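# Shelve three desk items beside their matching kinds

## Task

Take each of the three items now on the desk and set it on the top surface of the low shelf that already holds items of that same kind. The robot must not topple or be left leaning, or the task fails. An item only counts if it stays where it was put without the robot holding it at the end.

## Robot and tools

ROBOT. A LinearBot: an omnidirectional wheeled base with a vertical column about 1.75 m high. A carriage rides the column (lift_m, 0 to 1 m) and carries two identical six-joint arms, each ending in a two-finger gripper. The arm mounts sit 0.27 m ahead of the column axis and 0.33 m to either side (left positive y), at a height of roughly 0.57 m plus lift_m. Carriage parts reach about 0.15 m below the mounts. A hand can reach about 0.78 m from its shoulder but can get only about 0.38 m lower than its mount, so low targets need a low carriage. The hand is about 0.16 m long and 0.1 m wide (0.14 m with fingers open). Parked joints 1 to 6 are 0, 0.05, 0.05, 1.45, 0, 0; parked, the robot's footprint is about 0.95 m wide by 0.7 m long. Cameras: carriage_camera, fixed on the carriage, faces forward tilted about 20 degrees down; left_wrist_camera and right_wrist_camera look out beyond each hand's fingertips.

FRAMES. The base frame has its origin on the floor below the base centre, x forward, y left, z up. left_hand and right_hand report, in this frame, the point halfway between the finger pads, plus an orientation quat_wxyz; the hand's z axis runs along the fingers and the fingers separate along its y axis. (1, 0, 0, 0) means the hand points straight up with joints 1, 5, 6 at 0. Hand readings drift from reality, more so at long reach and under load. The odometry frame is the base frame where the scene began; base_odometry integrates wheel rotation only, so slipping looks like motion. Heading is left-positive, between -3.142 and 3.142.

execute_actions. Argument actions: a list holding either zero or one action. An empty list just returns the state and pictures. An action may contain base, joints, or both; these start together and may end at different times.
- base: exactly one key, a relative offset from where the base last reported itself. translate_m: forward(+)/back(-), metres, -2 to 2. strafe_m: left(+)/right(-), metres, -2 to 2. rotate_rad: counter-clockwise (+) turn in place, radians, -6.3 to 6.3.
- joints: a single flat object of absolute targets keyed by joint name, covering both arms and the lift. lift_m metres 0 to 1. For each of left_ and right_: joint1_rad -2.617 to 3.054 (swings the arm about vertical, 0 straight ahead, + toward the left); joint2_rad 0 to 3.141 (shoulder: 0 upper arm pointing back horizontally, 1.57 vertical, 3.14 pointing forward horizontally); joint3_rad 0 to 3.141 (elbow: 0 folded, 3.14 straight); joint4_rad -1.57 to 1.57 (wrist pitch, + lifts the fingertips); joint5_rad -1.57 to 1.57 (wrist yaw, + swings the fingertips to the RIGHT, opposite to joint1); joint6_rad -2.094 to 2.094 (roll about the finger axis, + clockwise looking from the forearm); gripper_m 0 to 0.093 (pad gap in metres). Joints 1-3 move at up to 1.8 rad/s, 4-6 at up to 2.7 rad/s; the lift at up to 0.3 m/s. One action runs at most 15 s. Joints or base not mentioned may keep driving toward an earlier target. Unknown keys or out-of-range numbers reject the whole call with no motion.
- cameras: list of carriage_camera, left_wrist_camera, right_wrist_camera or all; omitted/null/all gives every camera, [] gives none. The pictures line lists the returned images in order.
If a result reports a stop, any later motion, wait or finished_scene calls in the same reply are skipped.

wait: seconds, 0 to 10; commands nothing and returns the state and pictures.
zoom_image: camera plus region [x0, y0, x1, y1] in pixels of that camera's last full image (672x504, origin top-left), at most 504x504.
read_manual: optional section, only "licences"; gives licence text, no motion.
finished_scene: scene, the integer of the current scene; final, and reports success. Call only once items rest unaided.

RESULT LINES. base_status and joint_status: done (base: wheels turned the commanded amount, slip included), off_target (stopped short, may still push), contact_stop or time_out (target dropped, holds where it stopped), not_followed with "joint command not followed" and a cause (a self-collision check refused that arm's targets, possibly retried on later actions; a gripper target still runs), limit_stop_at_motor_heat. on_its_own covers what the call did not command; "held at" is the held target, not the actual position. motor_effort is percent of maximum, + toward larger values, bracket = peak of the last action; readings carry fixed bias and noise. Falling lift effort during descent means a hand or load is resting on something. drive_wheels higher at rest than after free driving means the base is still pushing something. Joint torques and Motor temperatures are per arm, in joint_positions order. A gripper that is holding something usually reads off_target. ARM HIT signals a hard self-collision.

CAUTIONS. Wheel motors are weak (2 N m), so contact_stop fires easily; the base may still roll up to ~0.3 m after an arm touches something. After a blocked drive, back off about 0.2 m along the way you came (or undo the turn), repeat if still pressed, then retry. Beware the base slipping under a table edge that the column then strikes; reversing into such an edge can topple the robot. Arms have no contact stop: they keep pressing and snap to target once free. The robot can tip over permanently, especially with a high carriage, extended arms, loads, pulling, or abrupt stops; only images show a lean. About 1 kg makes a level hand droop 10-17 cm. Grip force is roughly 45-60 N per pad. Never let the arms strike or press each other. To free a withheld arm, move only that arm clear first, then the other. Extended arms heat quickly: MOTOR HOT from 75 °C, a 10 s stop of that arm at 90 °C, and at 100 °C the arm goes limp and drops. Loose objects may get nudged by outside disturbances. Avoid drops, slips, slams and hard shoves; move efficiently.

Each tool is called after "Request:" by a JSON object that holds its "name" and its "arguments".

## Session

Request:
{"name": "execute_actions", "arguments": {"actions": [], "cameras": ["carriage_camera"]}}

Scene clock: 0.00 s.
Joint torques (N m, as the arm reports them, + toward a larger angle): no reading
Motor temperatures (°C, as the motors report them): left_arm=[22 31 24 20 20 22] | right_arm=[22 26 29 25 22 20]
base_odometry: x=+0.000 y=+0.000 heading=+0.000 (m, m, rad; odometry frame)
base_status: not commanded
joint_positions: lift_m=+0.301 left_joint1_rad=+0.011 left_joint2_rad=+0.054 left_joint3_rad=+0.052 left_joint4_rad=+1.427 left_joint5_rad=+0.002 left_joint6_rad=+0.016 left_gripper_m=+0.095 right_joint1_rad=-0.016 right_joint2_rad=+0.051 right_joint3_rad=+0.042 right_joint4_rad=+1.475 right_joint5_rad=+0.007 right_joint6_rad=-0.017 right_gripper_m=+0.095
joint_status: not commanded
motor_effort: lift_m=+19 drive_wheels=-5 (%)
left_hand: x=+0.2976 y=+0.3097 z=+1.2910 quat_wxyz=(+0.997, +0.001, +0.073, +0.013) (m; base frame)
right_hand: x=+0.2880 y=-0.3113 z=+1.2896 quat_wxyz=(+0.998, +0.003, +0.052, -0.017) (m; base frame)
pictures: carriage_camera
Images, in order (width x height): carriage_camera 672x504.

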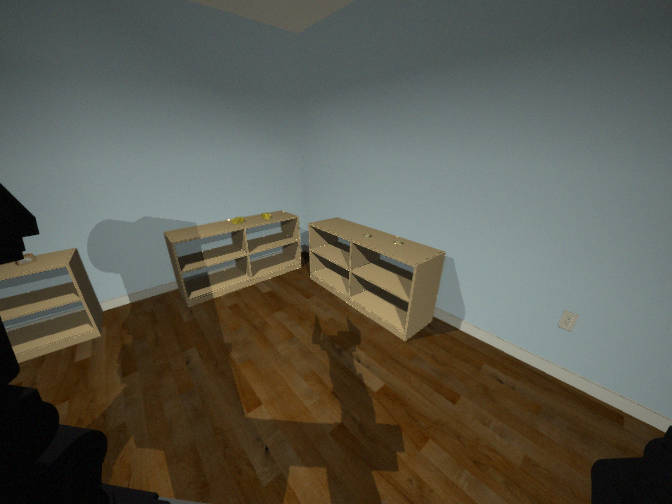

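Similar layout; desk probably at about −2.35 rad.

Request:
{"name": "execute_actions", "arguments": {"actions": [{"base":{"rotate_rad":-2.37},"joints":{"lift_m":0.4}}], "cameras": ["carriage_camera"]}}

Scene clock: 11.13 s.
Joint torques (N m, as the arm reports them, + toward a larger angle): left_arm=[-0.44  4.33  6.27 -0.21  0.08  0.02] | right_arm=[-0.52  4.52  7.15 -0.37  0.07  0.02]
Motor temperatures (°C, as the motors report them): left_arm=[22 30 25 20 20 22] | right_arm=[22 27 31 25 22 20]
base_odometry: x=+0.000 y=+0.000 heading=-2.369 (m, m, rad; odometry frame)
base_status: done
joint_positions: lift_m=+0.400 left_joint1_rad=+0.011 left_joint2_rad=+0.054 left_joint3_rad=+0.052 left_joint4_rad=+1.426 left_joint5_rad=+0.002 left_joint6_rad=+0.016 left_gripper_m=+0.095 right_joint1_rad=-0.016 right_joint2_rad=+0.051 right_joint3_rad=+0.042 right_joint4_rad=+1.475 right_joint5_rad=+0.007 right_joint6_rad=-0.017 right_gripper_m=+0.095
joint_status: all done
motor_effort: lift_m=+21(26) drive_wheels=+15(46) (%)
left_hand: x=+0.2978 y=+0.3097 z=+1.3896 quat_wxyz=(+0.997, +0.001, +0.073, +0.013) (m; base frame)
right_hand: x=+0.2881 y=-0.3113 z=+1.3882 quat_wxyz=(+0.998, +0.003, +0.052, -0.017) (m; base frame)
pictures: carriage_camera
Images, in order (width x height): carriage_camera 672x504.

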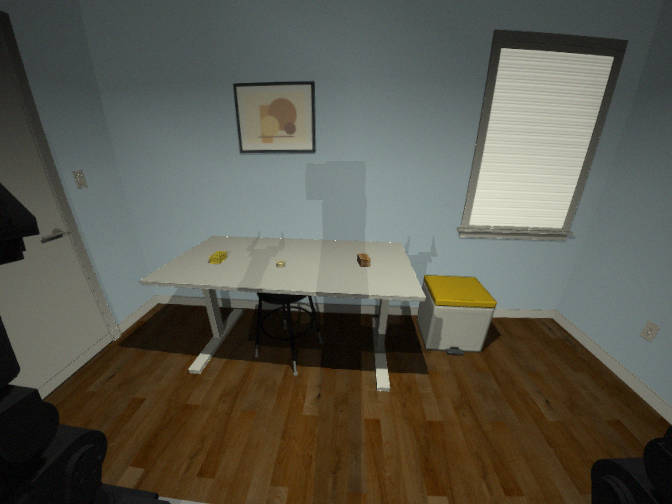

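Request:
{"name": "execute_actions", "arguments": {"actions": [{"base":{"translate_m":0.75},"joints":{"lift_m":0.34,"left_joint1_rad":0.1,"left_joint2_rad":2.33,"left_joint3_rad":1.6,"left_joint4_rad":-0.92,"right_joint1_rad":0.3,"right_joint6_rad":0.3,"right_joint2_rad":2.55,"right_joint3_rad":2.1,"right_joint4_rad":-1.1}}]}}

Scene clock: 23.50 s.
Joint torques (N m, as the arm reports them, + toward a larger angle): left_arm=[ -0.1  -14.3    7.23   0.16   0.1    0.01] | right_arm=[ -0.02 -19.32   8.85   0.07   0.11   0.07]
Motor temperatures (°C, as the motors report them): left_arm=[22 31 26 20 20 22] | right_arm=[22 29 32 24 22 20]
base_odometry: x=-0.538 y=-0.523 heading=-2.370 (m, m, rad; odometry frame)
base_status: done
joint_positions: lift_m=+0.340 left_joint1_rad=+0.095 left_joint2_rad=+2.321 left_joint3_rad=+1.585 left_joint4_rad=-0.915 left_joint5_rad=+0.002 left_joint6_rad=+0.016 left_gripper_m=+0.095 right_joint1_rad=+0.292 right_joint2_rad=+2.565 right_joint3_rad=+2.083 right_joint4_rad=-1.092 right_joint5_rad=+0.007 right_joint6_rad=+0.296 right_gripper_m=+0.095
joint_status: all done
motor_effort: lift_m=+16(13) drive_wheels=-14(45) (%)
left_hand: x=+0.6608 y=+0.3476 z=+0.8410 quat_wxyz=(-0.040, -0.040, +0.998, -0.003) (m; base frame)
right_hand: x=+0.7256 y=-0.1711 z=+0.8506 quat_wxyz=(-0.001, +0.002, +1.000, -0.004) (m; base frame)
pictures: carriage_camera, left_wrist_camera, right_wrist_camera
Images, in order (width x height): carriage_camera 672x504, left_wrist_camera 672x504, right_wrist_camera 672x504.

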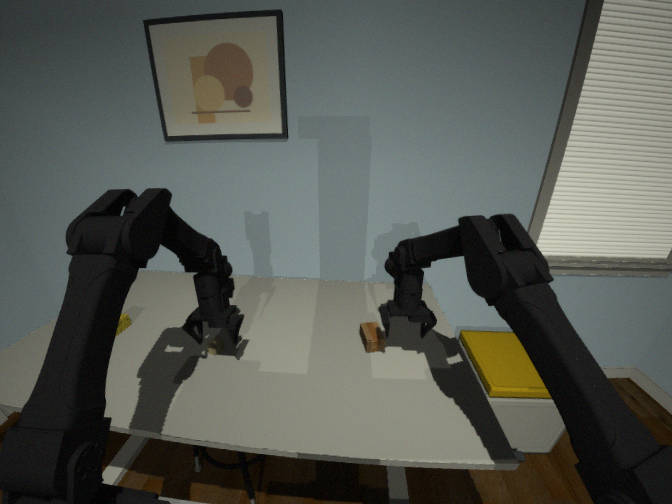

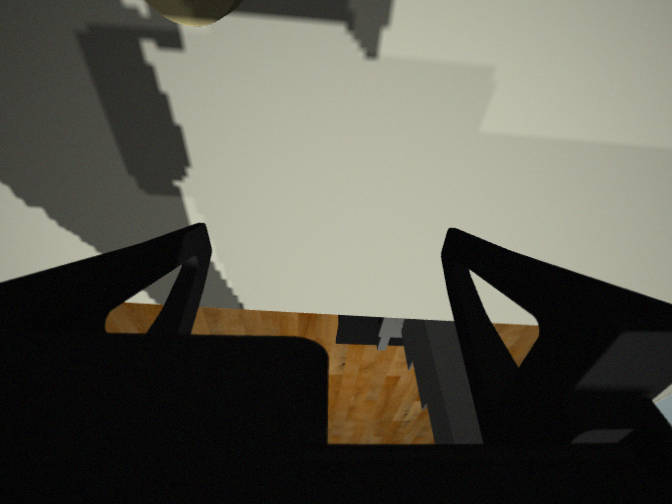

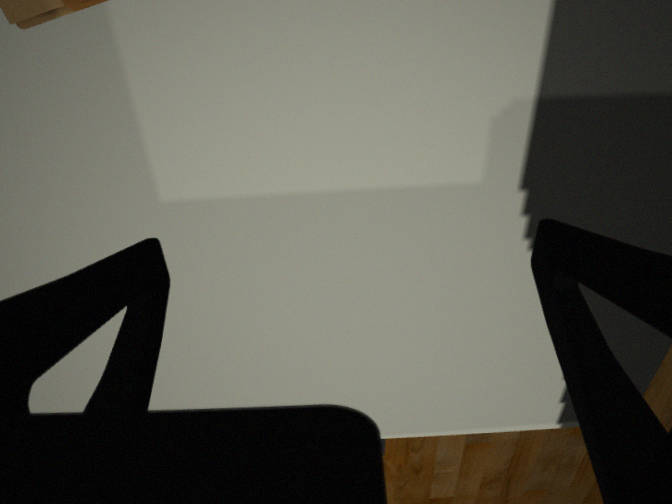

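Turning left ~0.11 fixes both offsets and squares up.

Request:
{"name": "execute_actions", "arguments": {"actions": [{"base":{"rotate_rad":0.11},"joints":{"left_joint1_rad":0.06,"right_joint6_rad":0.15}}], "cameras": []}}

Request:
{"name": "execute_actions", "arguments": {"actions": [{"base":{"translate_m":0.07},"joints":{"lift_m":0.31,"left_joint2_rad":2.4,"left_joint3_rad":1.75,"left_joint4_rad":-1.0}}]}}

Scene clock: 30.17 s.
Joint torques (N m, as the arm reports them, + toward a larger angle): left_arm=[ -0.78 -14.38   7.25   0.14   0.1    0.01] | right_arm=[ -0.35 -19.25   8.89   0.12   0.11  -0.01]
Motor temperatures (°C, as the motors report them): left_arm=[22 34 26 20 20 22] | right_arm=[22 35 33 24 22 20]
base_odometry: x=-0.538 y=-0.523 heading=-2.260 (m, m, rad; odometry frame)
base_status: done
joint_positions: lift_m=+0.340 left_joint1_rad=+0.065 left_joint2_rad=+2.321 left_joint3_rad=+1.585 left_joint4_rad=-0.915 left_joint5_rad=+0.003 left_joint6_rad=+0.016 left_gripper_m=+0.095 right_joint1_rad=+0.300 right_joint2_rad=+2.565 right_joint3_rad=+2.083 right_joint4_rad=-1.095 right_joint5_rad=+0.007 right_joint6_rad=+0.154 right_gripper_m=+0.095
joint_status: all done
motor_effort: lift_m=+16(16) drive_wheels=+5(35) (%)
left_hand: x=+0.6618 y=+0.3351 z=+0.8410 quat_wxyz=(-0.040, -0.024, +0.999, -0.003) (m; base frame)
right_hand: x=+0.7238 y=-0.1676 z=+0.8506 quat_wxyz=(-0.003, -0.073, +0.997, -0.004) (m; base frame)
pictures: none
No camera images: the call's "cameras" was empty. Leave "cameras" out to get every camera's image.

Scene clock: 31.60 s.
Joint torques (N m, as the arm reports them, + toward a larger angle): left_arm=[ -0.64 -15.76   7.54   0.08   0.08   0.01] | right_arm=[ -0.53 -18.78   8.9    0.17   0.08  -0.03]
Motor temperatures (°C, as the motors report them): left_arm=[22 34 27 20 20 22] | right_arm=[22 36 33 24 22 20]
base_odometry: x=-0.582 y=-0.577 heading=-2.259 (m, m, rad; odometry frame)
base_status: done
joint_positions: lift_m=+0.310 left_joint1_rad=+0.063 left_joint2_rad=+2.399 left_joint3_rad=+1.733 left_joint4_rad=-0.990 left_joint5_rad=+0.003 left_joint6_rad=+0.016 left_gripper_m=+0.095 right_joint1_rad=+0.300 right_joint2_rad=+2.560 right_joint3_rad=+2.083 right_joint4_rad=-1.099 right_joint5_rad=+0.007 right_joint6_rad=+0.154 right_gripper_m=+0.095
joint_status: all done
motor_effort: lift_m=+15(22) drive_wheels=-16(38) (%)
left_hand: x=+0.6833 y=+0.3360 z=+0.8127 quat_wxyz=(-0.042, -0.024, +0.999, -0.003) (m; base frame)
right_hand: x=+0.7237 y=-0.1678 z=+0.8228 quat_wxyz=(-0.002, -0.073, +0.997, -0.004) (m; base frame)
pictures: carriage_camera, left_wrist_camera, right_wrist_camera
Images, in order (width x height): carriage_camera 672x504, left_wrist_camera 672x504, right_wrist_camera 672x504.

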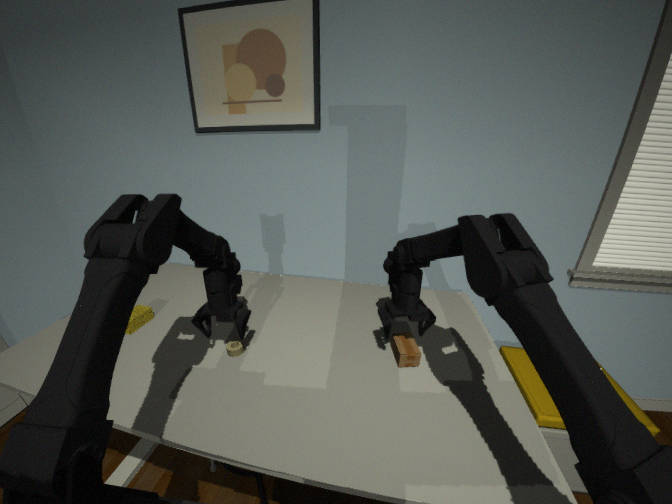

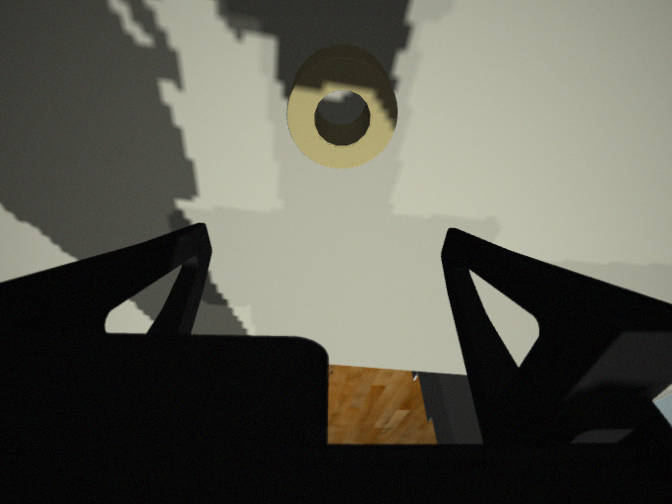

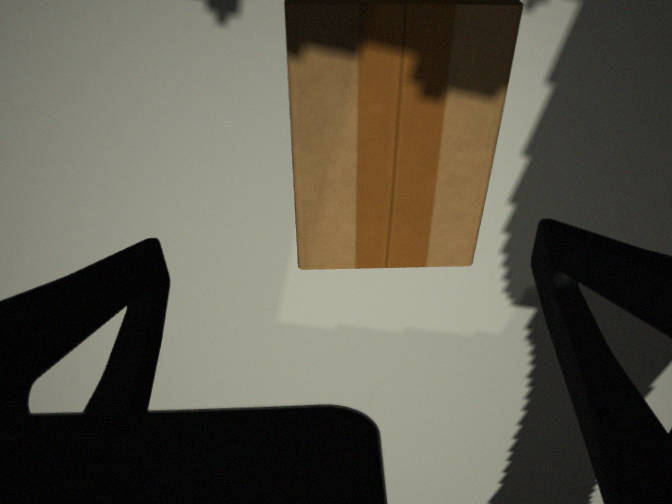

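Request:
{"name": "execute_actions", "arguments": {"actions": [{"joints":{"lift_m":0.255,"right_joint1_rad":0.275,"left_joint4_rad":-0.96}}]}}

Scene clock: 36.00 s.
Joint torques (N m, as the arm reports them, + toward a larger angle): left_arm=[ -0.67 -15.56   7.54   0.32   0.1    0.01] | right_arm=[ -0.92 -19.01   8.33   0.18   0.08  -0.03]
Motor temperatures (°C, as the motors report them): left_arm=[22 37 27 20 20 22] | right_arm=[22 39 34 24 22 20]
base_odometry: x=-0.582 y=-0.577 heading=-2.259 (m, m, rad; odometry frame)
base_status: not commanded
joint_positions: lift_m=+0.255 left_joint1_rad=+0.063 left_joint2_rad=+2.397 left_joint3_rad=+1.735 left_joint4_rad=-0.964 left_joint5_rad=+0.003 left_joint6_rad=+0.016 left_gripper_m=+0.095 right_joint1_rad=+0.280 right_joint2_rad=+2.562 right_joint3_rad=+2.089 right_joint4_rad=-1.100 right_joint5_rad=+0.007 right_joint6_rad=+0.154 right_gripper_m=+0.095
joint_status: all done
motor_effort: lift_m=+15(14) drive_wheels=+9(17) (%)
left_hand: x=+0.6906 y=+0.3365 z=+0.7583 quat_wxyz=(-0.027, -0.024, +0.999, -0.003) (m; base frame)
right_hand: x=+0.7277 y=-0.1765 z=+0.7684 quat_wxyz=(+0.000, -0.063, +0.998, -0.004) (m; base frame)
pictures: carriage_camera, left_wrist_camera, right_wrist_camera
Images, in order (width x height): carriage_camera 672x504, left_wrist_camera 672x504, right_wrist_camera 672x504.

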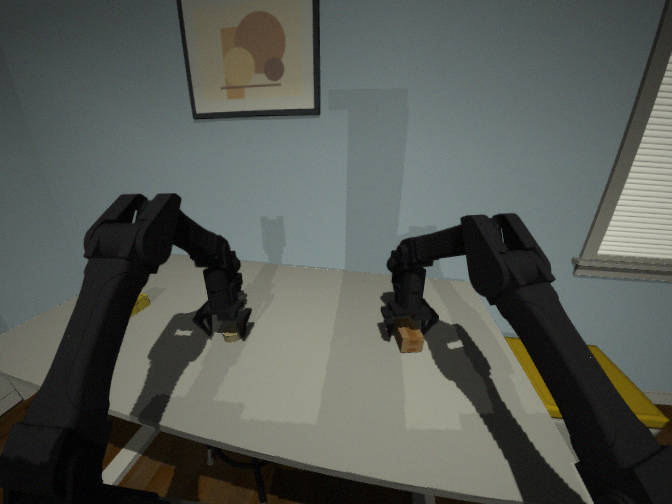

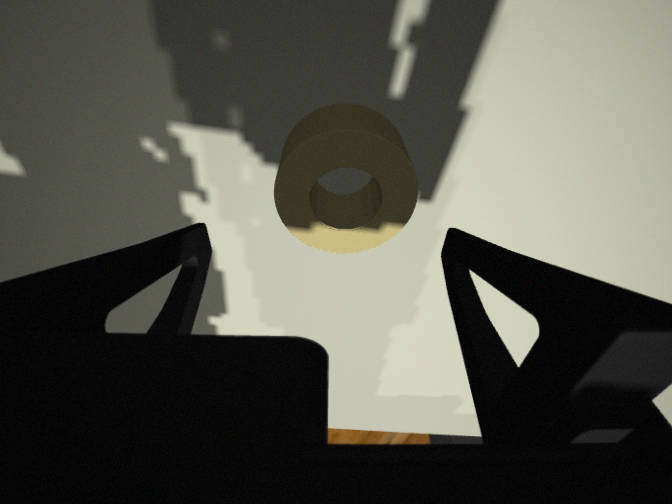

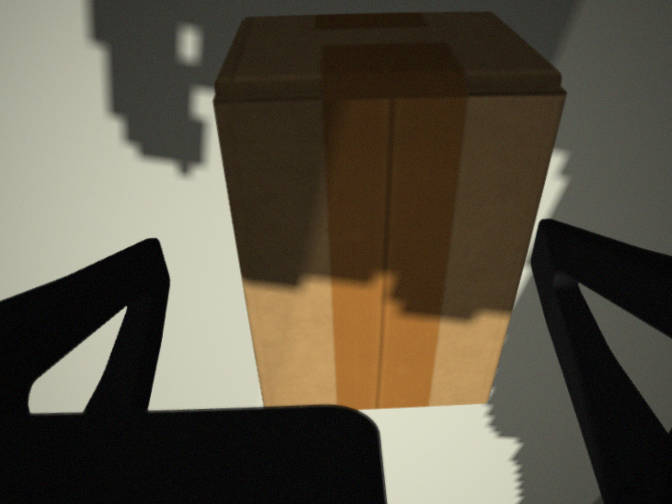

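Request:
{"name": "execute_actions", "arguments": {"actions": [{"joints":{"lift_m":0.233,"right_joint1_rad":0.26,"right_joint4_rad":-1.13,"left_joint4_rad":-0.91}}]}}

Scene clock: 41.37 s.
Joint torques (N m, as the arm reports them, + toward a larger angle): left_arm=[ -0.61 -15.53   7.38   0.53   0.12   0.02] | right_arm=[ -1.02 -19.02   8.26   0.06   0.08  -0.02]
Motor temperatures (°C, as the motors report them): left_arm=[22 39 27 20 20 22] | right_arm=[22 43 34 24 22 20]
base_odometry: x=-0.582 y=-0.577 heading=-2.259 (m, m, rad; odometry frame)
base_status: not commanded
joint_positions: lift_m=+0.233 left_joint1_rad=+0.062 left_joint2_rad=+2.394 left_joint3_rad=+1.738 left_joint4_rad=-0.918 left_joint5_rad=+0.002 left_joint6_rad=+0.016 left_gripper_m=+0.095 right_joint1_rad=+0.267 right_joint2_rad=+2.562 right_joint3_rad=+2.089 right_joint4_rad=-1.124 right_joint5_rad=+0.007 right_joint6_rad=+0.154 right_gripper_m=+0.095
joint_status: all done
motor_effort: lift_m=+15(19) drive_wheels=-13(16) (%)
left_hand: x=+0.7031 y=+0.3368 z=+0.7378 quat_wxyz=(-0.002, -0.023, +1.000, -0.001) (m; base frame)
right_hand: x=+0.7237 y=-0.1843 z=+0.7465 quat_wxyz=(-0.012, -0.056, +0.998, -0.006) (m; base frame)
pictures: carriage_camera, left_wrist_camera, right_wrist_camera
Images, in order (width x height): carriage_camera 672x504, left_wrist_camera 672x504, right_wrist_camera 672x504.

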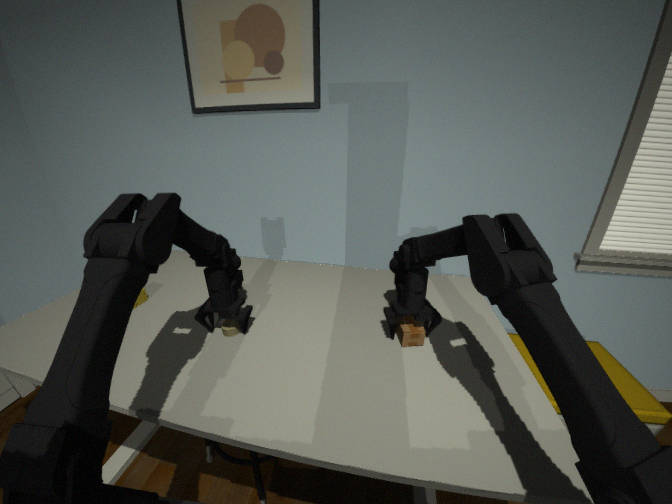

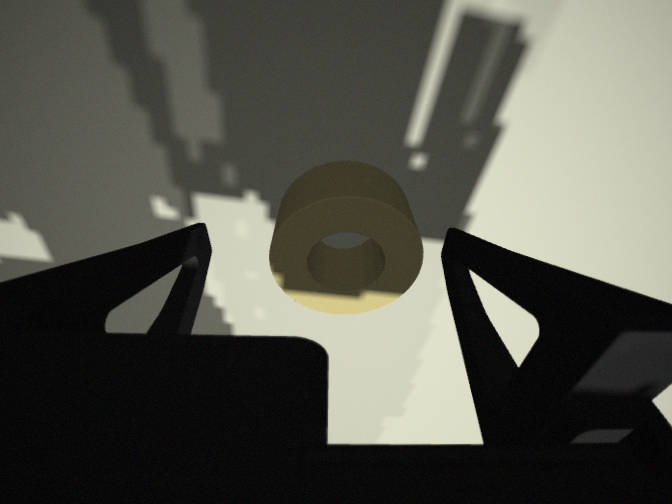

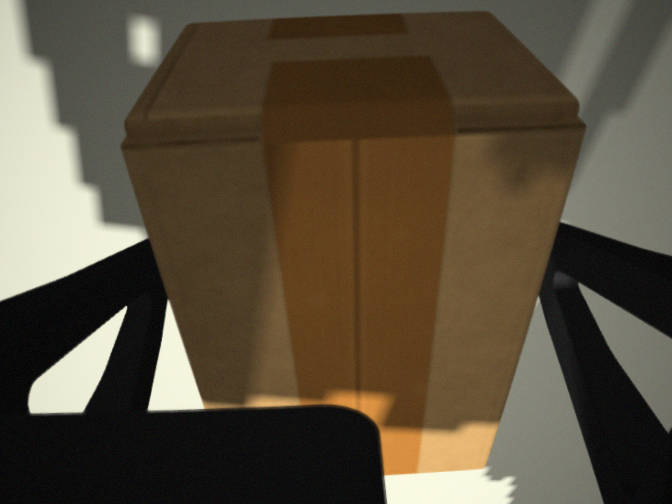

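Request:
{"name": "execute_actions", "arguments": {"actions": [{"joints":{"left_gripper_m":0.025,"right_gripper_m":0.03}}], "cameras": []}}

Request:
{"name": "execute_actions", "arguments": {"actions": [{"joints":{"lift_m":0.29}}], "cameras": ["left_wrist_camera","right_wrist_camera"]}}

Request:
{"name": "execute_actions", "arguments": {"actions": [{"base":{"translate_m":-0.45},"joints":{"left_joint2_rad":1.7,"left_joint3_rad":1.25,"left_joint4_rad":-1.12,"right_joint2_rad":2.3,"right_joint3_rad":1.7,"right_joint4_rad":-0.99}}], "cameras": []}}

Request:
{"name": "execute_actions", "arguments": {"actions": [{"base":{"rotate_rad":-2.97}}]}}

Scene clock: 59.43 s.
Joint torques (N m, as the arm reports them, + toward a larger angle): left_arm=[ -0.57 -15.55   7.4    0.49   0.11   0.02] | right_arm=[ -0.98 -18.89   8.31   0.04   0.08   0.  ]
Motor temperatures (°C, as the motors report them): left_arm=[22 45 28 20 20 22] | right_arm=[22 52 36 23 22 20]
base_odometry: x=-0.582 y=-0.577 heading=-2.259 (m, m, rad; odometry frame)
base_status: not commanded
joint_positions: lift_m=+0.233 left_joint1_rad=+0.062 left_joint2_rad=+2.394 left_joint3_rad=+1.738 left_joint4_rad=-0.918 left_joint5_rad=+0.002 left_joint6_rad=+0.016 left_gripper_m=+0.049 right_joint1_rad=+0.267 right_joint2_rad=+2.562 right_joint3_rad=+2.089 right_joint4_rad=-1.124 right_joint5_rad=+0.006 right_joint6_rad=+0.154 right_gripper_m=+0.059
joint_status: left_gripper_m off_target (ended at +0.049, target +0.025); right_gripper_m off_target (ended at +0.059, target +0.030)
motor_effort: lift_m=+15(15) drive_wheels=-13(13) (%)
left_hand: x=+0.7031 y=+0.3368 z=+0.7378 quat_wxyz=(-0.002, -0.023, +1.000, -0.001) (m; base frame)
right_hand: x=+0.7237 y=-0.1843 z=+0.7465 quat_wxyz=(-0.012, -0.056, +0.998, -0.006) (m; base frame)
pictures: none
No camera images: the call's "cameras" was empty. Leave "cameras" out to get every camera's image.

Scene clock: 60.20 s.
Joint torques (N m, as the arm reports them, + toward a larger angle): left_arm=[ -0.54 -15.54   7.42   0.49   0.1    0.02] | right_arm=[ -1.05 -18.46   8.38   0.09   0.09  -0.02]
Motor temperatures (°C, as the motors report them): left_arm=[22 45 28 20 20 22] | right_arm=[22 53 36 23 22 20]
base_odometry: x=-0.582 y=-0.577 heading=-2.259 (m, m, rad; odometry frame)
base_status: not commanded
joint_positions: lift_m=+0.290 left_joint1_rad=+0.062 left_joint2_rad=+2.392 left_joint3_rad=+1.738 left_joint4_rad=-0.914 left_joint5_rad=+0.002 left_joint6_rad=+0.016 left_gripper_m=+0.049 right_joint1_rad=+0.267 right_joint2_rad=+2.556 right_joint3_rad=+2.089 right_joint4_rad=-1.126 right_joint5_rad=+0.006 right_joint6_rad=+0.154 right_gripper_m=+0.059
joint_status: all done
motor_effort: lift_m=+21(24) drive_wheels=+8(14) (%)
left_hand: x=+0.7044 y=+0.3369 z=+0.7950 quat_wxyz=(+0.001, -0.023, +1.000, -0.001) (m; base frame)
right_hand: x=+0.7241 y=-0.1841 z=+0.8057 quat_wxyz=(-0.010, -0.056, +0.998, -0.005) (m; base frame)
pictures: left_wrist_camera, right_wrist_camera
Images, in order (width x height): left_wrist_camera 672x504, right_wrist_camera 672x504.

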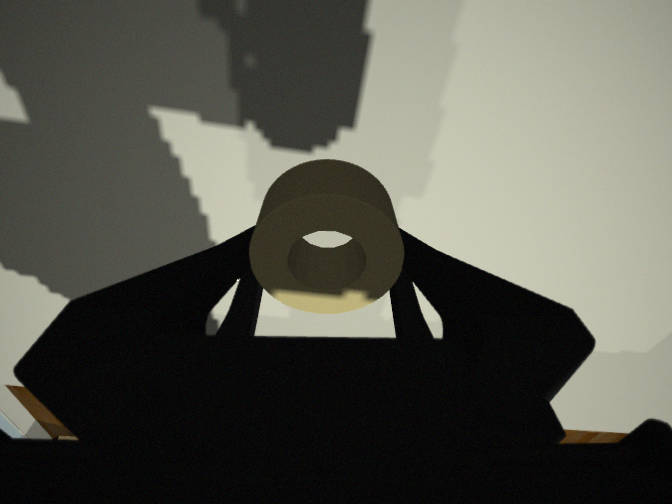

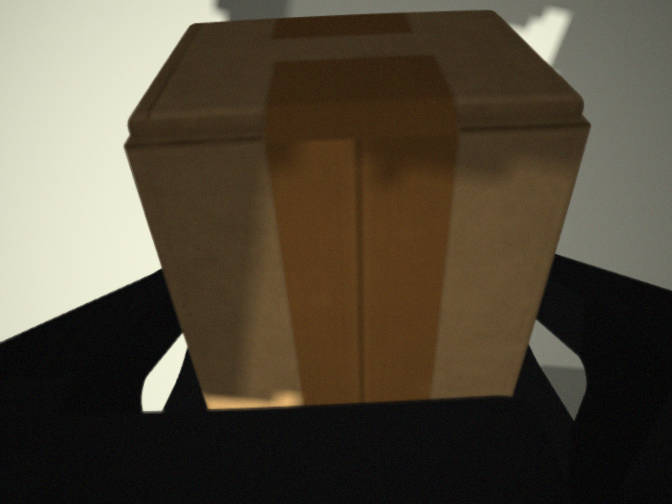

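Scene clock: 63.27 s.
Joint torques (N m, as the arm reports them, + toward a larger angle): left_arm=[ -0.51 -10.26   4.84   0.38   0.11   0.01] | right_arm=[ -0.72 -16.49   6.82   0.12   0.1   -0.01]
Motor temperatures (°C, as the motors report them): left_arm=[22 45 28 20 20 22] | right_arm=[22 53 36 23 22 20]
base_odometry: x=-0.297 y=-0.229 heading=-2.258 (m, m, rad; odometry frame)
base_status: done
joint_positions: lift_m=+0.290 left_joint1_rad=+0.061 left_joint2_rad=+1.706 left_joint3_rad=+1.277 left_joint4_rad=-1.112 left_joint5_rad=+0.002 left_joint6_rad=+0.016 left_gripper_m=+0.049 right_joint1_rad=+0.264 right_joint2_rad=+2.308 right_joint3_rad=+1.702 right_joint4_rad=-0.987 right_joint5_rad=+0.006 right_joint6_rad=+0.154 right_gripper_m=+0.059
joint_status: all done
motor_effort: lift_m=+21(21) drive_wheels=-13(56) (%)
left_hand: x=+0.5707 y=+0.3284 z=+0.9310 quat_wxyz=(+0.015, -0.022, +1.000, +0.000) (m; base frame)
right_hand: x=+0.6736 y=-0.1993 z=+0.8219 quat_wxyz=(-0.010, -0.055, +0.998, -0.005) (m; base frame)
pictures: none
No camera images: the call's "cameras" was empty. Leave "cameras" out to get every camera's image.

Scene clock: 67.50 s.
Joint torques (N m, as the arm reports them, + toward a larger angle): left_arm=[ -0.43 -10.18   4.8    0.38   0.1    0.01] | right_arm=[  0.13 -16.55   6.77   0.06   0.09  -0.02]
Motor temperatures (°C, as the motors report them): left_arm=[22 44 28 20 20 22] | right_arm=[22 54 35 23 22 20]
base_odometry: x=-0.297 y=-0.229 heading=+1.056 (m, m, rad; odometry frame)
base_status: done
joint_positions: lift_m=+0.290 left_joint1_rad=+0.062 left_joint2_rad=+1.706 left_joint3_rad=+1.277 left_joint4_rad=-1.108 left_joint5_rad=+0.001 left_joint6_rad=+0.016 left_gripper_m=+0.049 right_joint1_rad=+0.250 right_joint2_rad=+2.308 right_joint3_rad=+1.702 right_joint4_rad=-0.983 right_joint5_rad=+0.007 right_joint6_rad=+0.154 right_gripper_m=+0.059
joint_status: not commanded
motor_effort: lift_m=+21(21) drive_wheels=+16(63) (%)
left_hand: x=+0.5715 y=+0.3288 z=+0.9310 quat_wxyz=(+0.017, -0.023, +1.000, +0.000) (m; base frame)
right_hand: x=+0.6761 y=-0.2049 z=+0.8219 quat_wxyz=(-0.008, -0.048, +0.999, -0.005) (m; base frame)
pictures: carriage_camera, left_wrist_camera, right_wrist_camera
Images, in order (width x height): carriage_camera 672x504, left_wrist_camera 672x504, right_wrist_camera 672x504.

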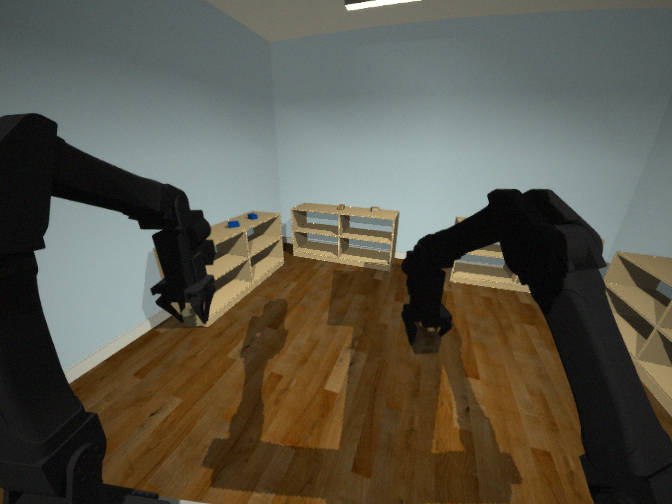

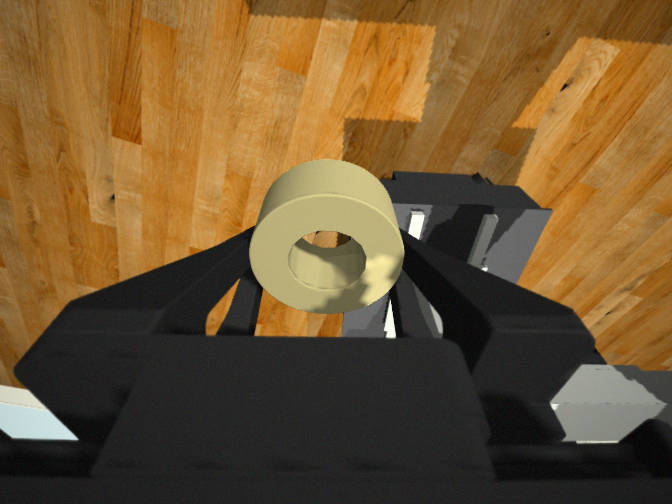

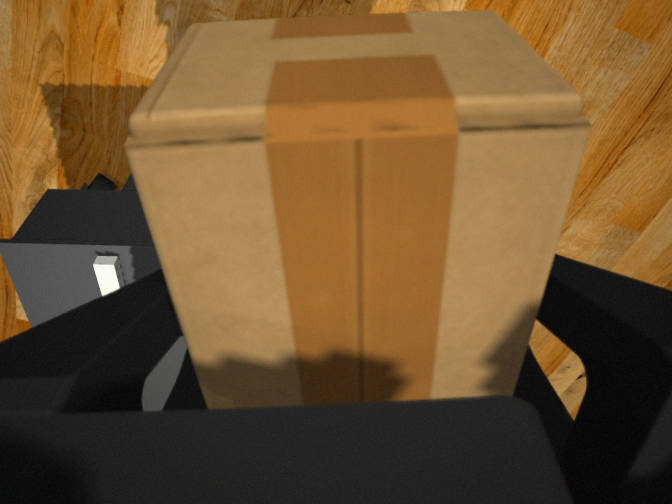

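Request:
{"name": "execute_actions", "arguments": {"actions": [{"base":{"translate_m":2.0},"joints":{"lift_m":0.22}}], "cameras": ["carriage_camera"]}}

Scene clock: 77.90 s.
Joint torques (N m, as the arm reports them, + toward a larger angle): left_arm=[-0.55 -9.49  5.63  0.4   0.11  0.02] | right_arm=[  0.   -16.78   6.87   0.1    0.08  -0.02]
Motor temperatures (°C, as the motors report them): left_arm=[22 42 28 20 20 22] | right_arm=[22 55 35 23 22 20]
base_odometry: x=+0.690 y=+1.510 heading=+1.055 (m, m, rad; odometry frame)
base_status: done
joint_positions: lift_m=+0.220 left_joint1_rad=+0.062 left_joint2_rad=+1.699 left_joint3_rad=+1.266 left_joint4_rad=-1.113 left_joint5_rad=+0.001 left_joint6_rad=+0.016 left_gripper_m=+0.049 right_joint1_rad=+0.253 right_joint2_rad=+2.312 right_joint3_rad=+1.702 right_joint4_rad=-0.989 right_joint5_rad=+0.007 right_joint6_rad=+0.154 right_gripper_m=+0.059
joint_status: all done
motor_effort: lift_m=+16(11) drive_wheels=-13(49) (%)
left_hand: x=+0.5673 y=+0.3285 z=+0.8606 quat_wxyz=(+0.012, -0.023, +1.000, +0.000) (m; base frame)
right_hand: x=+0.6740 y=-0.2041 z=+0.7509 quat_wxyz=(-0.013, -0.050, +0.999, -0.006) (m; base frame)
pictures: carriage_camera
Images, in order (width x height): carriage_camera 672x504.

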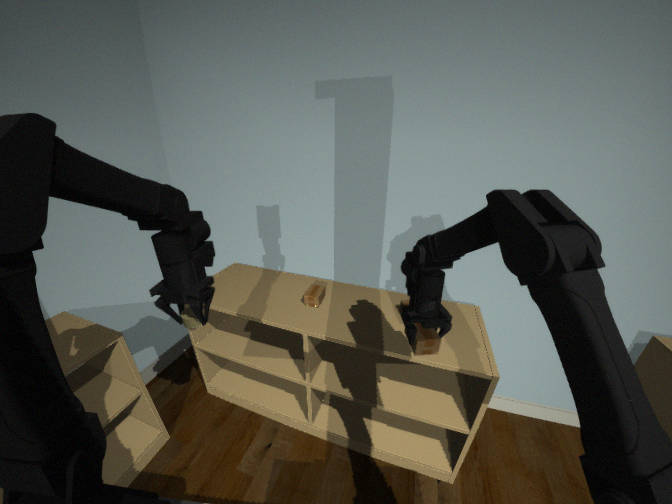

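Request:
{"name": "execute_actions", "arguments": {"actions": [{"base":{"translate_m":0.28},"joints":{"lift_m":0.18,"right_joint1_rad":0.52,"right_joint6_rad":0.75}}], "cameras": ["carriage_camera","right_wrist_camera"]}}

Scene clock: 86.23 s.
Joint torques (N m, as the arm reports them, + toward a larger angle): left_arm=[-0.5  -9.64  5.68  0.41  0.11  0.02] | right_arm=[ -1.06 -17.19   6.73   0.07   0.18   0.09]
Motor temperatures (°C, as the motors report them): left_arm=[22 41 28 20 20 22] | right_arm=[22 57 35 23 22 20]
base_odometry: x=+0.829 y=+1.753 heading=+1.054 (m, m, rad; odometry frame)
base_status: done
joint_positions: lift_m=+0.180 left_joint1_rad=+0.062 left_joint2_rad=+1.700 left_joint3_rad=+1.266 left_joint4_rad=-1.115 left_joint5_rad=+0.002 left_joint6_rad=+0.016 left_gripper_m=+0.049 right_joint1_rad=+0.527 right_joint2_rad=+2.316 right_joint3_rad=+1.702 right_joint4_rad=-0.989 right_joint5_rad=+0.001 right_joint6_rad=+0.746 right_gripper_m=+0.059
joint_status: all done
motor_effort: lift_m=+16(15) drive_wheels=-12(42) (%)
left_hand: x=+0.5669 y=+0.3283 z=+0.8203 quat_wxyz=(+0.011, -0.023, +1.000, +0.000) (m; base frame)
right_hand: x=+0.6290 y=-0.0956 z=+0.7093 quat_wxyz=(-0.012, +0.109, +0.994, -0.010) (m; base frame)
pictures: carriage_camera, right_wrist_camera
Images, in order (width x height): carriage_camera 672x504, right_wrist_camera 672x504.

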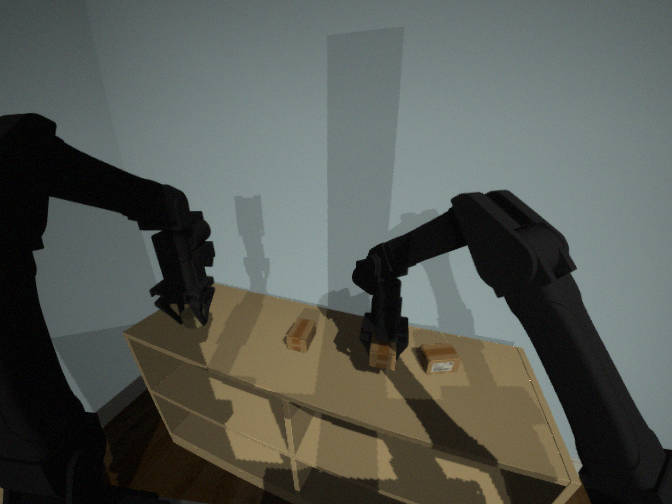

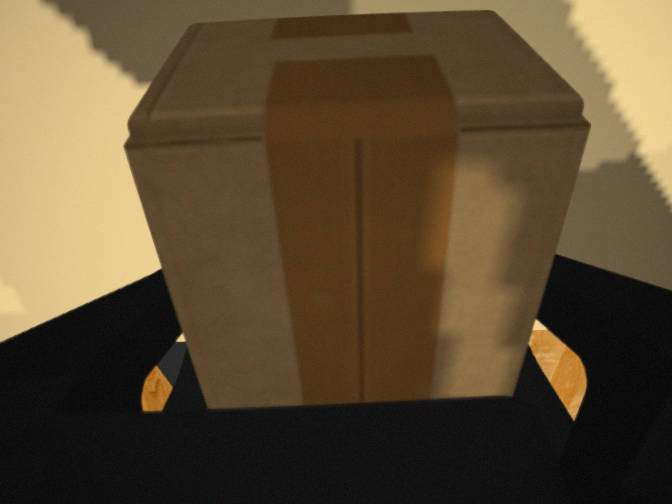

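Request:
{"name": "execute_actions", "arguments": {"actions": [{"joints":{"lift_m":0.125}}], "cameras": []}}

Request:
{"name": "execute_actions", "arguments": {"actions": [{"joints":{"lift_m":0.107}}], "cameras": ["carriage_camera"]}}

Scene clock: 91.63 s.
Joint torques (N m, as the arm reports them, + toward a larger angle): left_arm=[-0.53 -9.46  5.73  0.42  0.11  0.02] | right_arm=[ -1.15 -17.07   6.76   0.06   0.18   0.1 ]
Motor temperatures (°C, as the motors report them): left_arm=[22 41 28 20 20 22] | right_arm=[22 57 35 23 22 20]
base_odometry: x=+0.829 y=+1.753 heading=+1.054 (m, m, rad; odometry frame)
base_status: not commanded
joint_positions: lift_m=+0.125 left_joint1_rad=+0.062 left_joint2_rad=+1.700 left_joint3_rad=+1.266 left_joint4_rad=-1.115 left_joint5_rad=+0.002 left_joint6_rad=+0.016 left_gripper_m=+0.049 right_joint1_rad=+0.527 right_joint2_rad=+2.316 right_joint3_rad=+1.702 right_joint4_rad=-0.989 right_joint5_rad=+0.002 right_joint6_rad=+0.746 right_gripper_m=+0.059
joint_status: all done
motor_effort: lift_m=+15(12) drive_wheels=+6(13) (%)
left_hand: x=+0.5668 y=+0.3283 z=+0.7654 quat_wxyz=(+0.011, -0.023, +1.000, +0.000) (m; base frame)
right_hand: x=+0.6289 y=-0.0957 z=+0.6544 quat_wxyz=(-0.012, +0.109, +0.994, -0.010) (m; base frame)
pictures: none
No camera images: the call's "cameras" was empty. Leave "cameras" out to get every camera's image.

Scene clock: 92.27 s.
Joint torques (N m, as the arm reports them, + toward a larger angle): left_arm=[-0.34 -9.62  5.54  0.37  0.12  0.03] | right_arm=[ -0.97 -17.21   6.83   0.06   0.18   0.09]
Motor temperatures (°C, as the motors report them): left_arm=[22 40 28 20 20 22] | right_arm=[22 58 35 23 22 20]
base_odometry: x=+0.829 y=+1.753 heading=+1.054 (m, m, rad; odometry frame)
base_status: not commanded
joint_positions: lift_m=+0.107 left_joint1_rad=+0.062 left_joint2_rad=+1.701 left_joint3_rad=+1.266 left_joint4_rad=-1.115 left_joint5_rad=+0.002 left_joint6_rad=+0.016 left_gripper_m=+0.049 right_joint1_rad=+0.527 right_joint2_rad=+2.315 right_joint3_rad=+1.702 right_joint4_rad=-0.989 right_joint5_rad=+0.002 right_joint6_rad=+0.746 right_gripper_m=+0.059
joint_status: all done
motor_effort: lift_m=+16(15) drive_wheels=-9(13) (%)
left_hand: x=+0.5667 y=+0.3283 z=+0.7471 quat_wxyz=(+0.010, -0.023, +1.000, +0.000) (m; base frame)
right_hand: x=+0.6291 y=-0.0957 z=+0.6366 quat_wxyz=(-0.012, +0.109, +0.994, -0.010) (m; base frame)
pictures: carriage_camera
Images, in order (width x height): carriage_camera 672x504.

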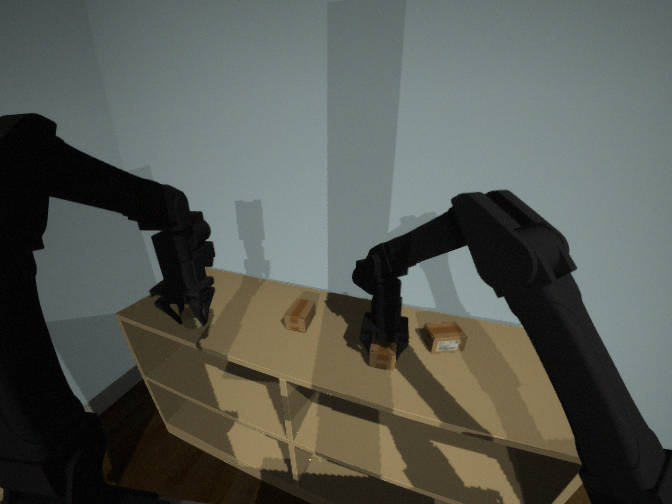

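Request:
{"name": "execute_actions", "arguments": {"actions": [{"joints":{"lift_m":0.097}}], "cameras": []}}

Request:
{"name": "execute_actions", "arguments": {"actions": [{"joints":{"right_gripper_m":0.093}}], "cameras": []}}

Request:
{"name": "execute_actions", "arguments": {"actions": [{"joints":{"lift_m":0.18}}], "cameras": []}}

Request:
{"name": "execute_actions", "arguments": {"actions": [{"base":{"translate_m":-0.75},"joints":{"lift_m":0.2,"right_joint1_rad":0,"right_joint6_rad":0,"right_joint2_rad":0.3,"right_joint3_rad":0.3,"right_joint4_rad":0}}], "cameras": ["carriage_camera"]}}

Request:
{"name": "execute_actions", "arguments": {"actions": [{"base":{"rotate_rad":-1.9}}], "cameras": ["carriage_camera"]}}

Request:
{"name": "execute_actions", "arguments": {"actions": [{"base":{"translate_m":1.3},"joints":{"left_joint2_rad":2.4,"left_joint3_rad":1.75,"left_joint4_rad":-0.91}}], "cameras": ["carriage_camera","left_wrist_camera"]}}

Scene clock: 107.10 s.
Joint torques (N m, as the arm reports them, + toward a larger angle): left_arm=[-0.53 -9.58  5.87  0.41  0.11  0.02] | right_arm=[ -1.02 -15.13   6.8    0.23   0.2    0.07]
Motor temperatures (°C, as the motors report them): left_arm=[22 39 28 20 20 22] | right_arm=[22 59 35 23 22 20]
base_odometry: x=+0.829 y=+1.753 heading=+1.054 (m, m, rad; odometry frame)
base_status: not commanded
joint_positions: lift_m=+0.097 left_joint1_rad=+0.062 left_joint2_rad=+1.702 left_joint3_rad=+1.265 left_joint4_rad=-1.116 left_joint5_rad=+0.002 left_joint6_rad=+0.016 left_gripper_m=+0.049 right_joint1_rad=+0.526 right_joint2_rad=+2.296 right_joint3_rad=+1.702 right_joint4_rad=-1.000 right_joint5_rad=+0.000 right_joint6_rad=+0.746 right_gripper_m=+0.059
joint_status: all done
motor_effort: lift_m=+14(16) drive_wheels=+5(8) (%)
left_hand: x=+0.5662 y=+0.3283 z=+0.7368 quat_wxyz=(+0.009, -0.023, +1.000, +0.000) (m; base frame)
right_hand: x=+0.6291 y=-0.0957 z=+0.6346 quat_wxyz=(-0.009, +0.110, +0.994, -0.007) (m; base frame)
pictures: none
No camera images: the call's "cameras" was empty. Leave "cameras" out to get every camera's image.

Scene clock: 107.73 s.
Joint torques (N m, as the arm reports them, + toward a larger angle): left_arm=[-0.55 -9.72  5.81  0.42  0.11  0.01] | right_arm=[ -1.02 -15.16   6.89   0.18   0.19   0.08]
Motor temperatures (°C, as the motors report them): left_arm=[22 39 28 20 20 22] | right_arm=[22 59 35 23 22 20]
base_odometry: x=+0.829 y=+1.753 heading=+1.054 (m, m, rad; odometry frame)
base_status: not commanded
joint_positions: lift_m=+0.097 left_joint1_rad=+0.062 left_joint2_rad=+1.702 left_joint3_rad=+1.265 left_joint4_rad=-1.116 left_joint5_rad=+0.002 left_joint6_rad=+0.016 left_gripper_m=+0.049 right_joint1_rad=+0.526 right_joint2_rad=+2.296 right_joint3_rad=+1.702 right_joint4_rad=-0.998 right_joint5_rad=+0.000 right_joint6_rad=+0.746 right_gripper_m=+0.093
joint_status: all done
motor_effort: lift_m=+14(14) drive_wheels=-9(10) (%)
left_hand: x=+0.5662 y=+0.3283 z=+0.7368 quat_wxyz=(+0.009, -0.023, +1.000, +0.000) (m; base frame)
right_hand: x=+0.6294 y=-0.0955 z=+0.6346 quat_wxyz=(-0.008, +0.110, +0.994, -0.006) (m; base frame)
pictures: none
No camera images: the call's "cameras" was empty. Leave "cameras" out to get every camera's image.

Scene clock: 108.80 s.
Joint torques (N m, as the arm reports them, + toward a larger angle): left_arm=[-0.5  -9.83  5.81  0.41  0.11  0.01] | right_arm=[ -1.05 -16.06   6.74   0.17   0.17   0.1 ]
Motor temperatures (°C, as the motors report them): left_arm=[22 39 28 20 20 22] | right_arm=[22 59 35 23 22 20]
base_odometry: x=+0.829 y=+1.753 heading=+1.054 (m, m, rad; odometry frame)
base_status: not commanded
joint_positions: lift_m=+0.180 left_joint1_rad=+0.062 left_joint2_rad=+1.702 left_joint3_rad=+1.265 left_joint4_rad=-1.116 left_joint5_rad=+0.002 left_joint6_rad=+0.016 left_gripper_m=+0.049 right_joint1_rad=+0.526 right_joint2_rad=+2.306 right_joint3_rad=+1.702 right_joint4_rad=-0.997 right_joint5_rad=+0.001 right_joint6_rad=+0.746 right_gripper_m=+0.093
joint_status: all done
motor_effort: lift_m=+20(25) drive_wheels=+6(6) (%)
left_hand: x=+0.5662 y=+0.3283 z=+0.8191 quat_wxyz=(+0.009, -0.023, +1.000, +0.000) (m; base frame)
right_hand: x=+0.6287 y=-0.0960 z=+0.7130 quat_wxyz=(-0.011, +0.110, +0.994, -0.009) (m; base frame)
pictures: none
No camera images: the call's "cameras" was empty. Leave "cameras" out to get every camera's image.

Scene clock: 112.67 s.
Joint torques (N m, as the arm reports them, + toward a larger angle): left_arm=[-0.54 -9.8   5.65  0.4   0.1   0.02] | right_arm=[-0.77  0.18  8.07  2.32  0.05 -0.01]
Motor temperatures (°C, as the motors report them): left_arm=[22 39 28 20 20 22] | right_arm=[22 57 35 24 22 20]
base_odometry: x=+0.458 y=+1.102 heading=+1.053 (m, m, rad; odometry frame)
base_status: done
joint_positions: lift_m=+0.200 left_joint1_rad=+0.062 left_joint2_rad=+1.702 left_joint3_rad=+1.265 left_joint4_rad=-1.115 left_joint5_rad=+0.002 left_joint6_rad=+0.016 left_gripper_m=+0.049 right_joint1_rad=+0.003 right_joint2_rad=+0.311 right_joint3_rad=+0.309 right_joint4_rad=-0.012 right_joint5_rad=+0.008 right_joint6_rad=+0.004 right_gripper_m=+0.093
joint_status: all done
motor_effort: lift_m=+21(24) drive_wheels=-13(58) (%)
left_hand: x=+0.5664 y=+0.3282 z=+0.8390 quat_wxyz=(+0.009, -0.023, +1.000, -0.001) (m; base frame)
right_hand: x=+0.5202 y=-0.3102 z=+1.0091 quat_wxyz=(+0.702, +0.003, +0.712, +0.000) (m; base frame)
pictures: carriage_camera
Images, in order (width x height): carriage_camera 672x504.

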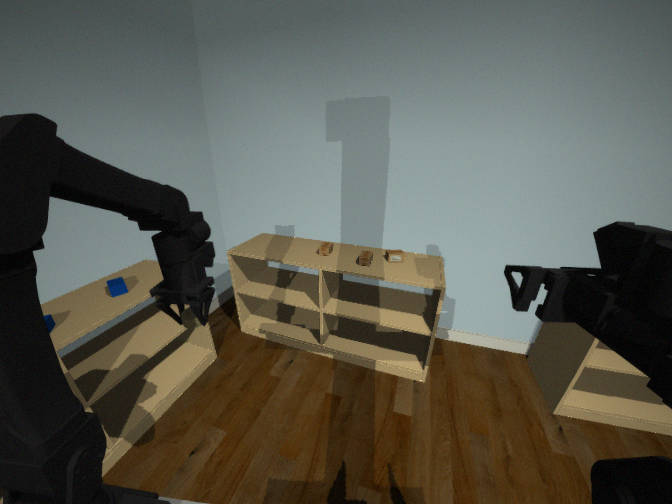

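Scene clock: 116.07 s.
Joint torques (N m, as the arm reports them, + toward a larger angle): left_arm=[-0.6  -9.74  5.82  0.43  0.1   0.02] | right_arm=[-0.76  0.09  8.21  2.29  0.06 -0.02]
Motor temperatures (°C, as the motors report them): left_arm=[22 39 28 20 20 22] | right_arm=[22 55 35 26 22 20]
base_odometry: x=+0.458 y=+1.102 heading=-0.846 (m, m, rad; odometry frame)
base_status: done
joint_positions: lift_m=+0.200 left_joint1_rad=+0.062 left_joint2_rad=+1.702 left_joint3_rad=+1.265 left_joint4_rad=-1.115 left_joint5_rad=+0.002 left_joint6_rad=+0.016 left_gripper_m=+0.049 right_joint1_rad=+0.003 right_joint2_rad=+0.311 right_joint3_rad=+0.309 right_joint4_rad=-0.012 right_joint5_rad=+0.008 right_joint6_rad=+0.004 right_gripper_m=+0.093
joint_status: not commanded
motor_effort: lift_m=+21(21) drive_wheels=+15(50) (%)
left_hand: x=+0.5664 y=+0.3284 z=+0.8390 quat_wxyz=(+0.009, -0.023, +1.000, -0.001) (m; base frame)
right_hand: x=+0.5202 y=-0.3102 z=+1.0092 quat_wxyz=(+0.702, +0.003, +0.712, +0.000) (m; base frame)
pictures: carriage_camera
Images, in order (width x height): carriage_camera 672x504.

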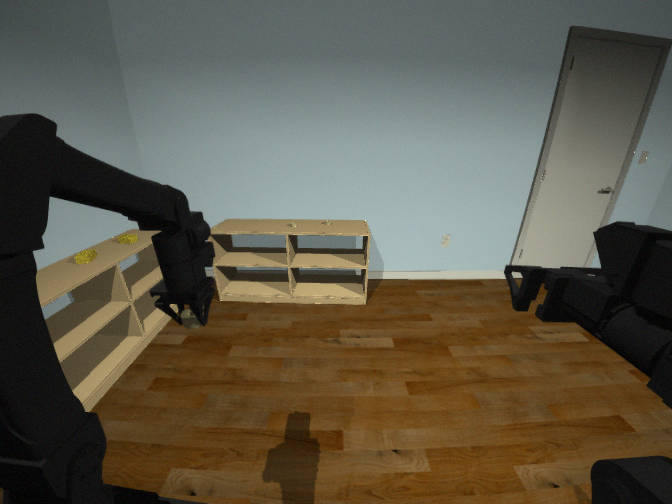

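Scene clock: 121.07 s.
Joint torques (N m, as the arm reports them, + toward a larger angle): left_arm=[ -0.61 -16.06   7.97   0.36   0.1    0.02] | right_arm=[-0.74  0.18  8.26  2.28  0.07 -0.05]
Motor temperatures (°C, as the motors report them): left_arm=[22 41 28 20 20 22] | right_arm=[22 52 36 28 22 20]
base_odometry: x=+1.319 y=+0.127 heading=-0.847 (m, m, rad; odometry frame)
base_status: done
joint_positions: lift_m=+0.200 left_joint1_rad=+0.062 left_joint2_rad=+2.401 left_joint3_rad=+1.730 left_joint4_rad=-0.906 left_joint5_rad=+0.002 left_joint6_rad=+0.016 left_gripper_m=+0.049 right_joint1_rad=+0.003 right_joint2_rad=+0.311 right_joint3_rad=+0.309 right_joint4_rad=-0.012 right_joint5_rad=+0.008 right_joint6_rad=+0.004 right_gripper_m=+0.093
joint_status: all done
motor_effort: lift_m=+21(21) drive_wheels=-14(49) (%)
left_hand: x=+0.7022 y=+0.3369 z=+0.6994 quat_wxyz=(-0.003, -0.023, +1.000, -0.001) (m; base frame)
right_hand: x=+0.5202 y=-0.3102 z=+1.0092 quat_wxyz=(+0.702, +0.003, +0.712, +0.000) (m; base frame)
pictures: carriage_camera, left_wrist_camera
Images, in order (width x height): carriage_camera 672x504, left_wrist_camera 672x504.

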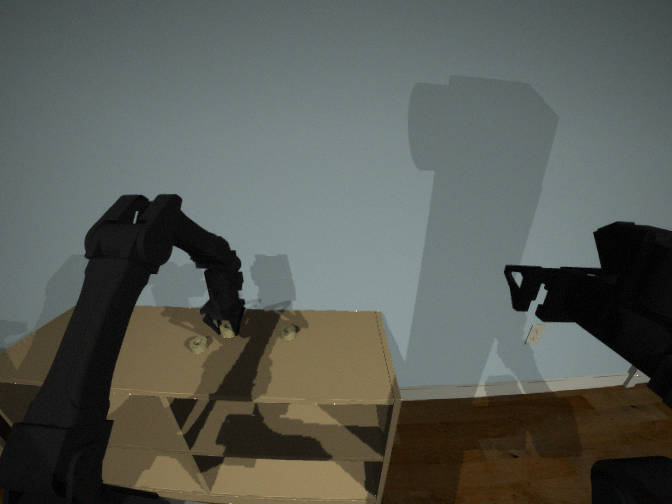

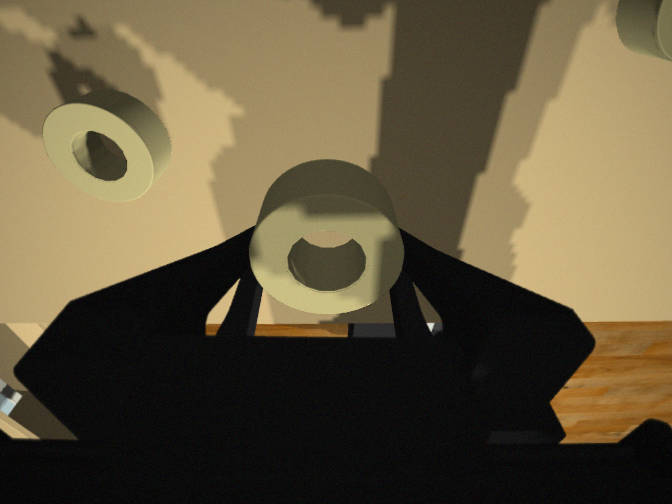

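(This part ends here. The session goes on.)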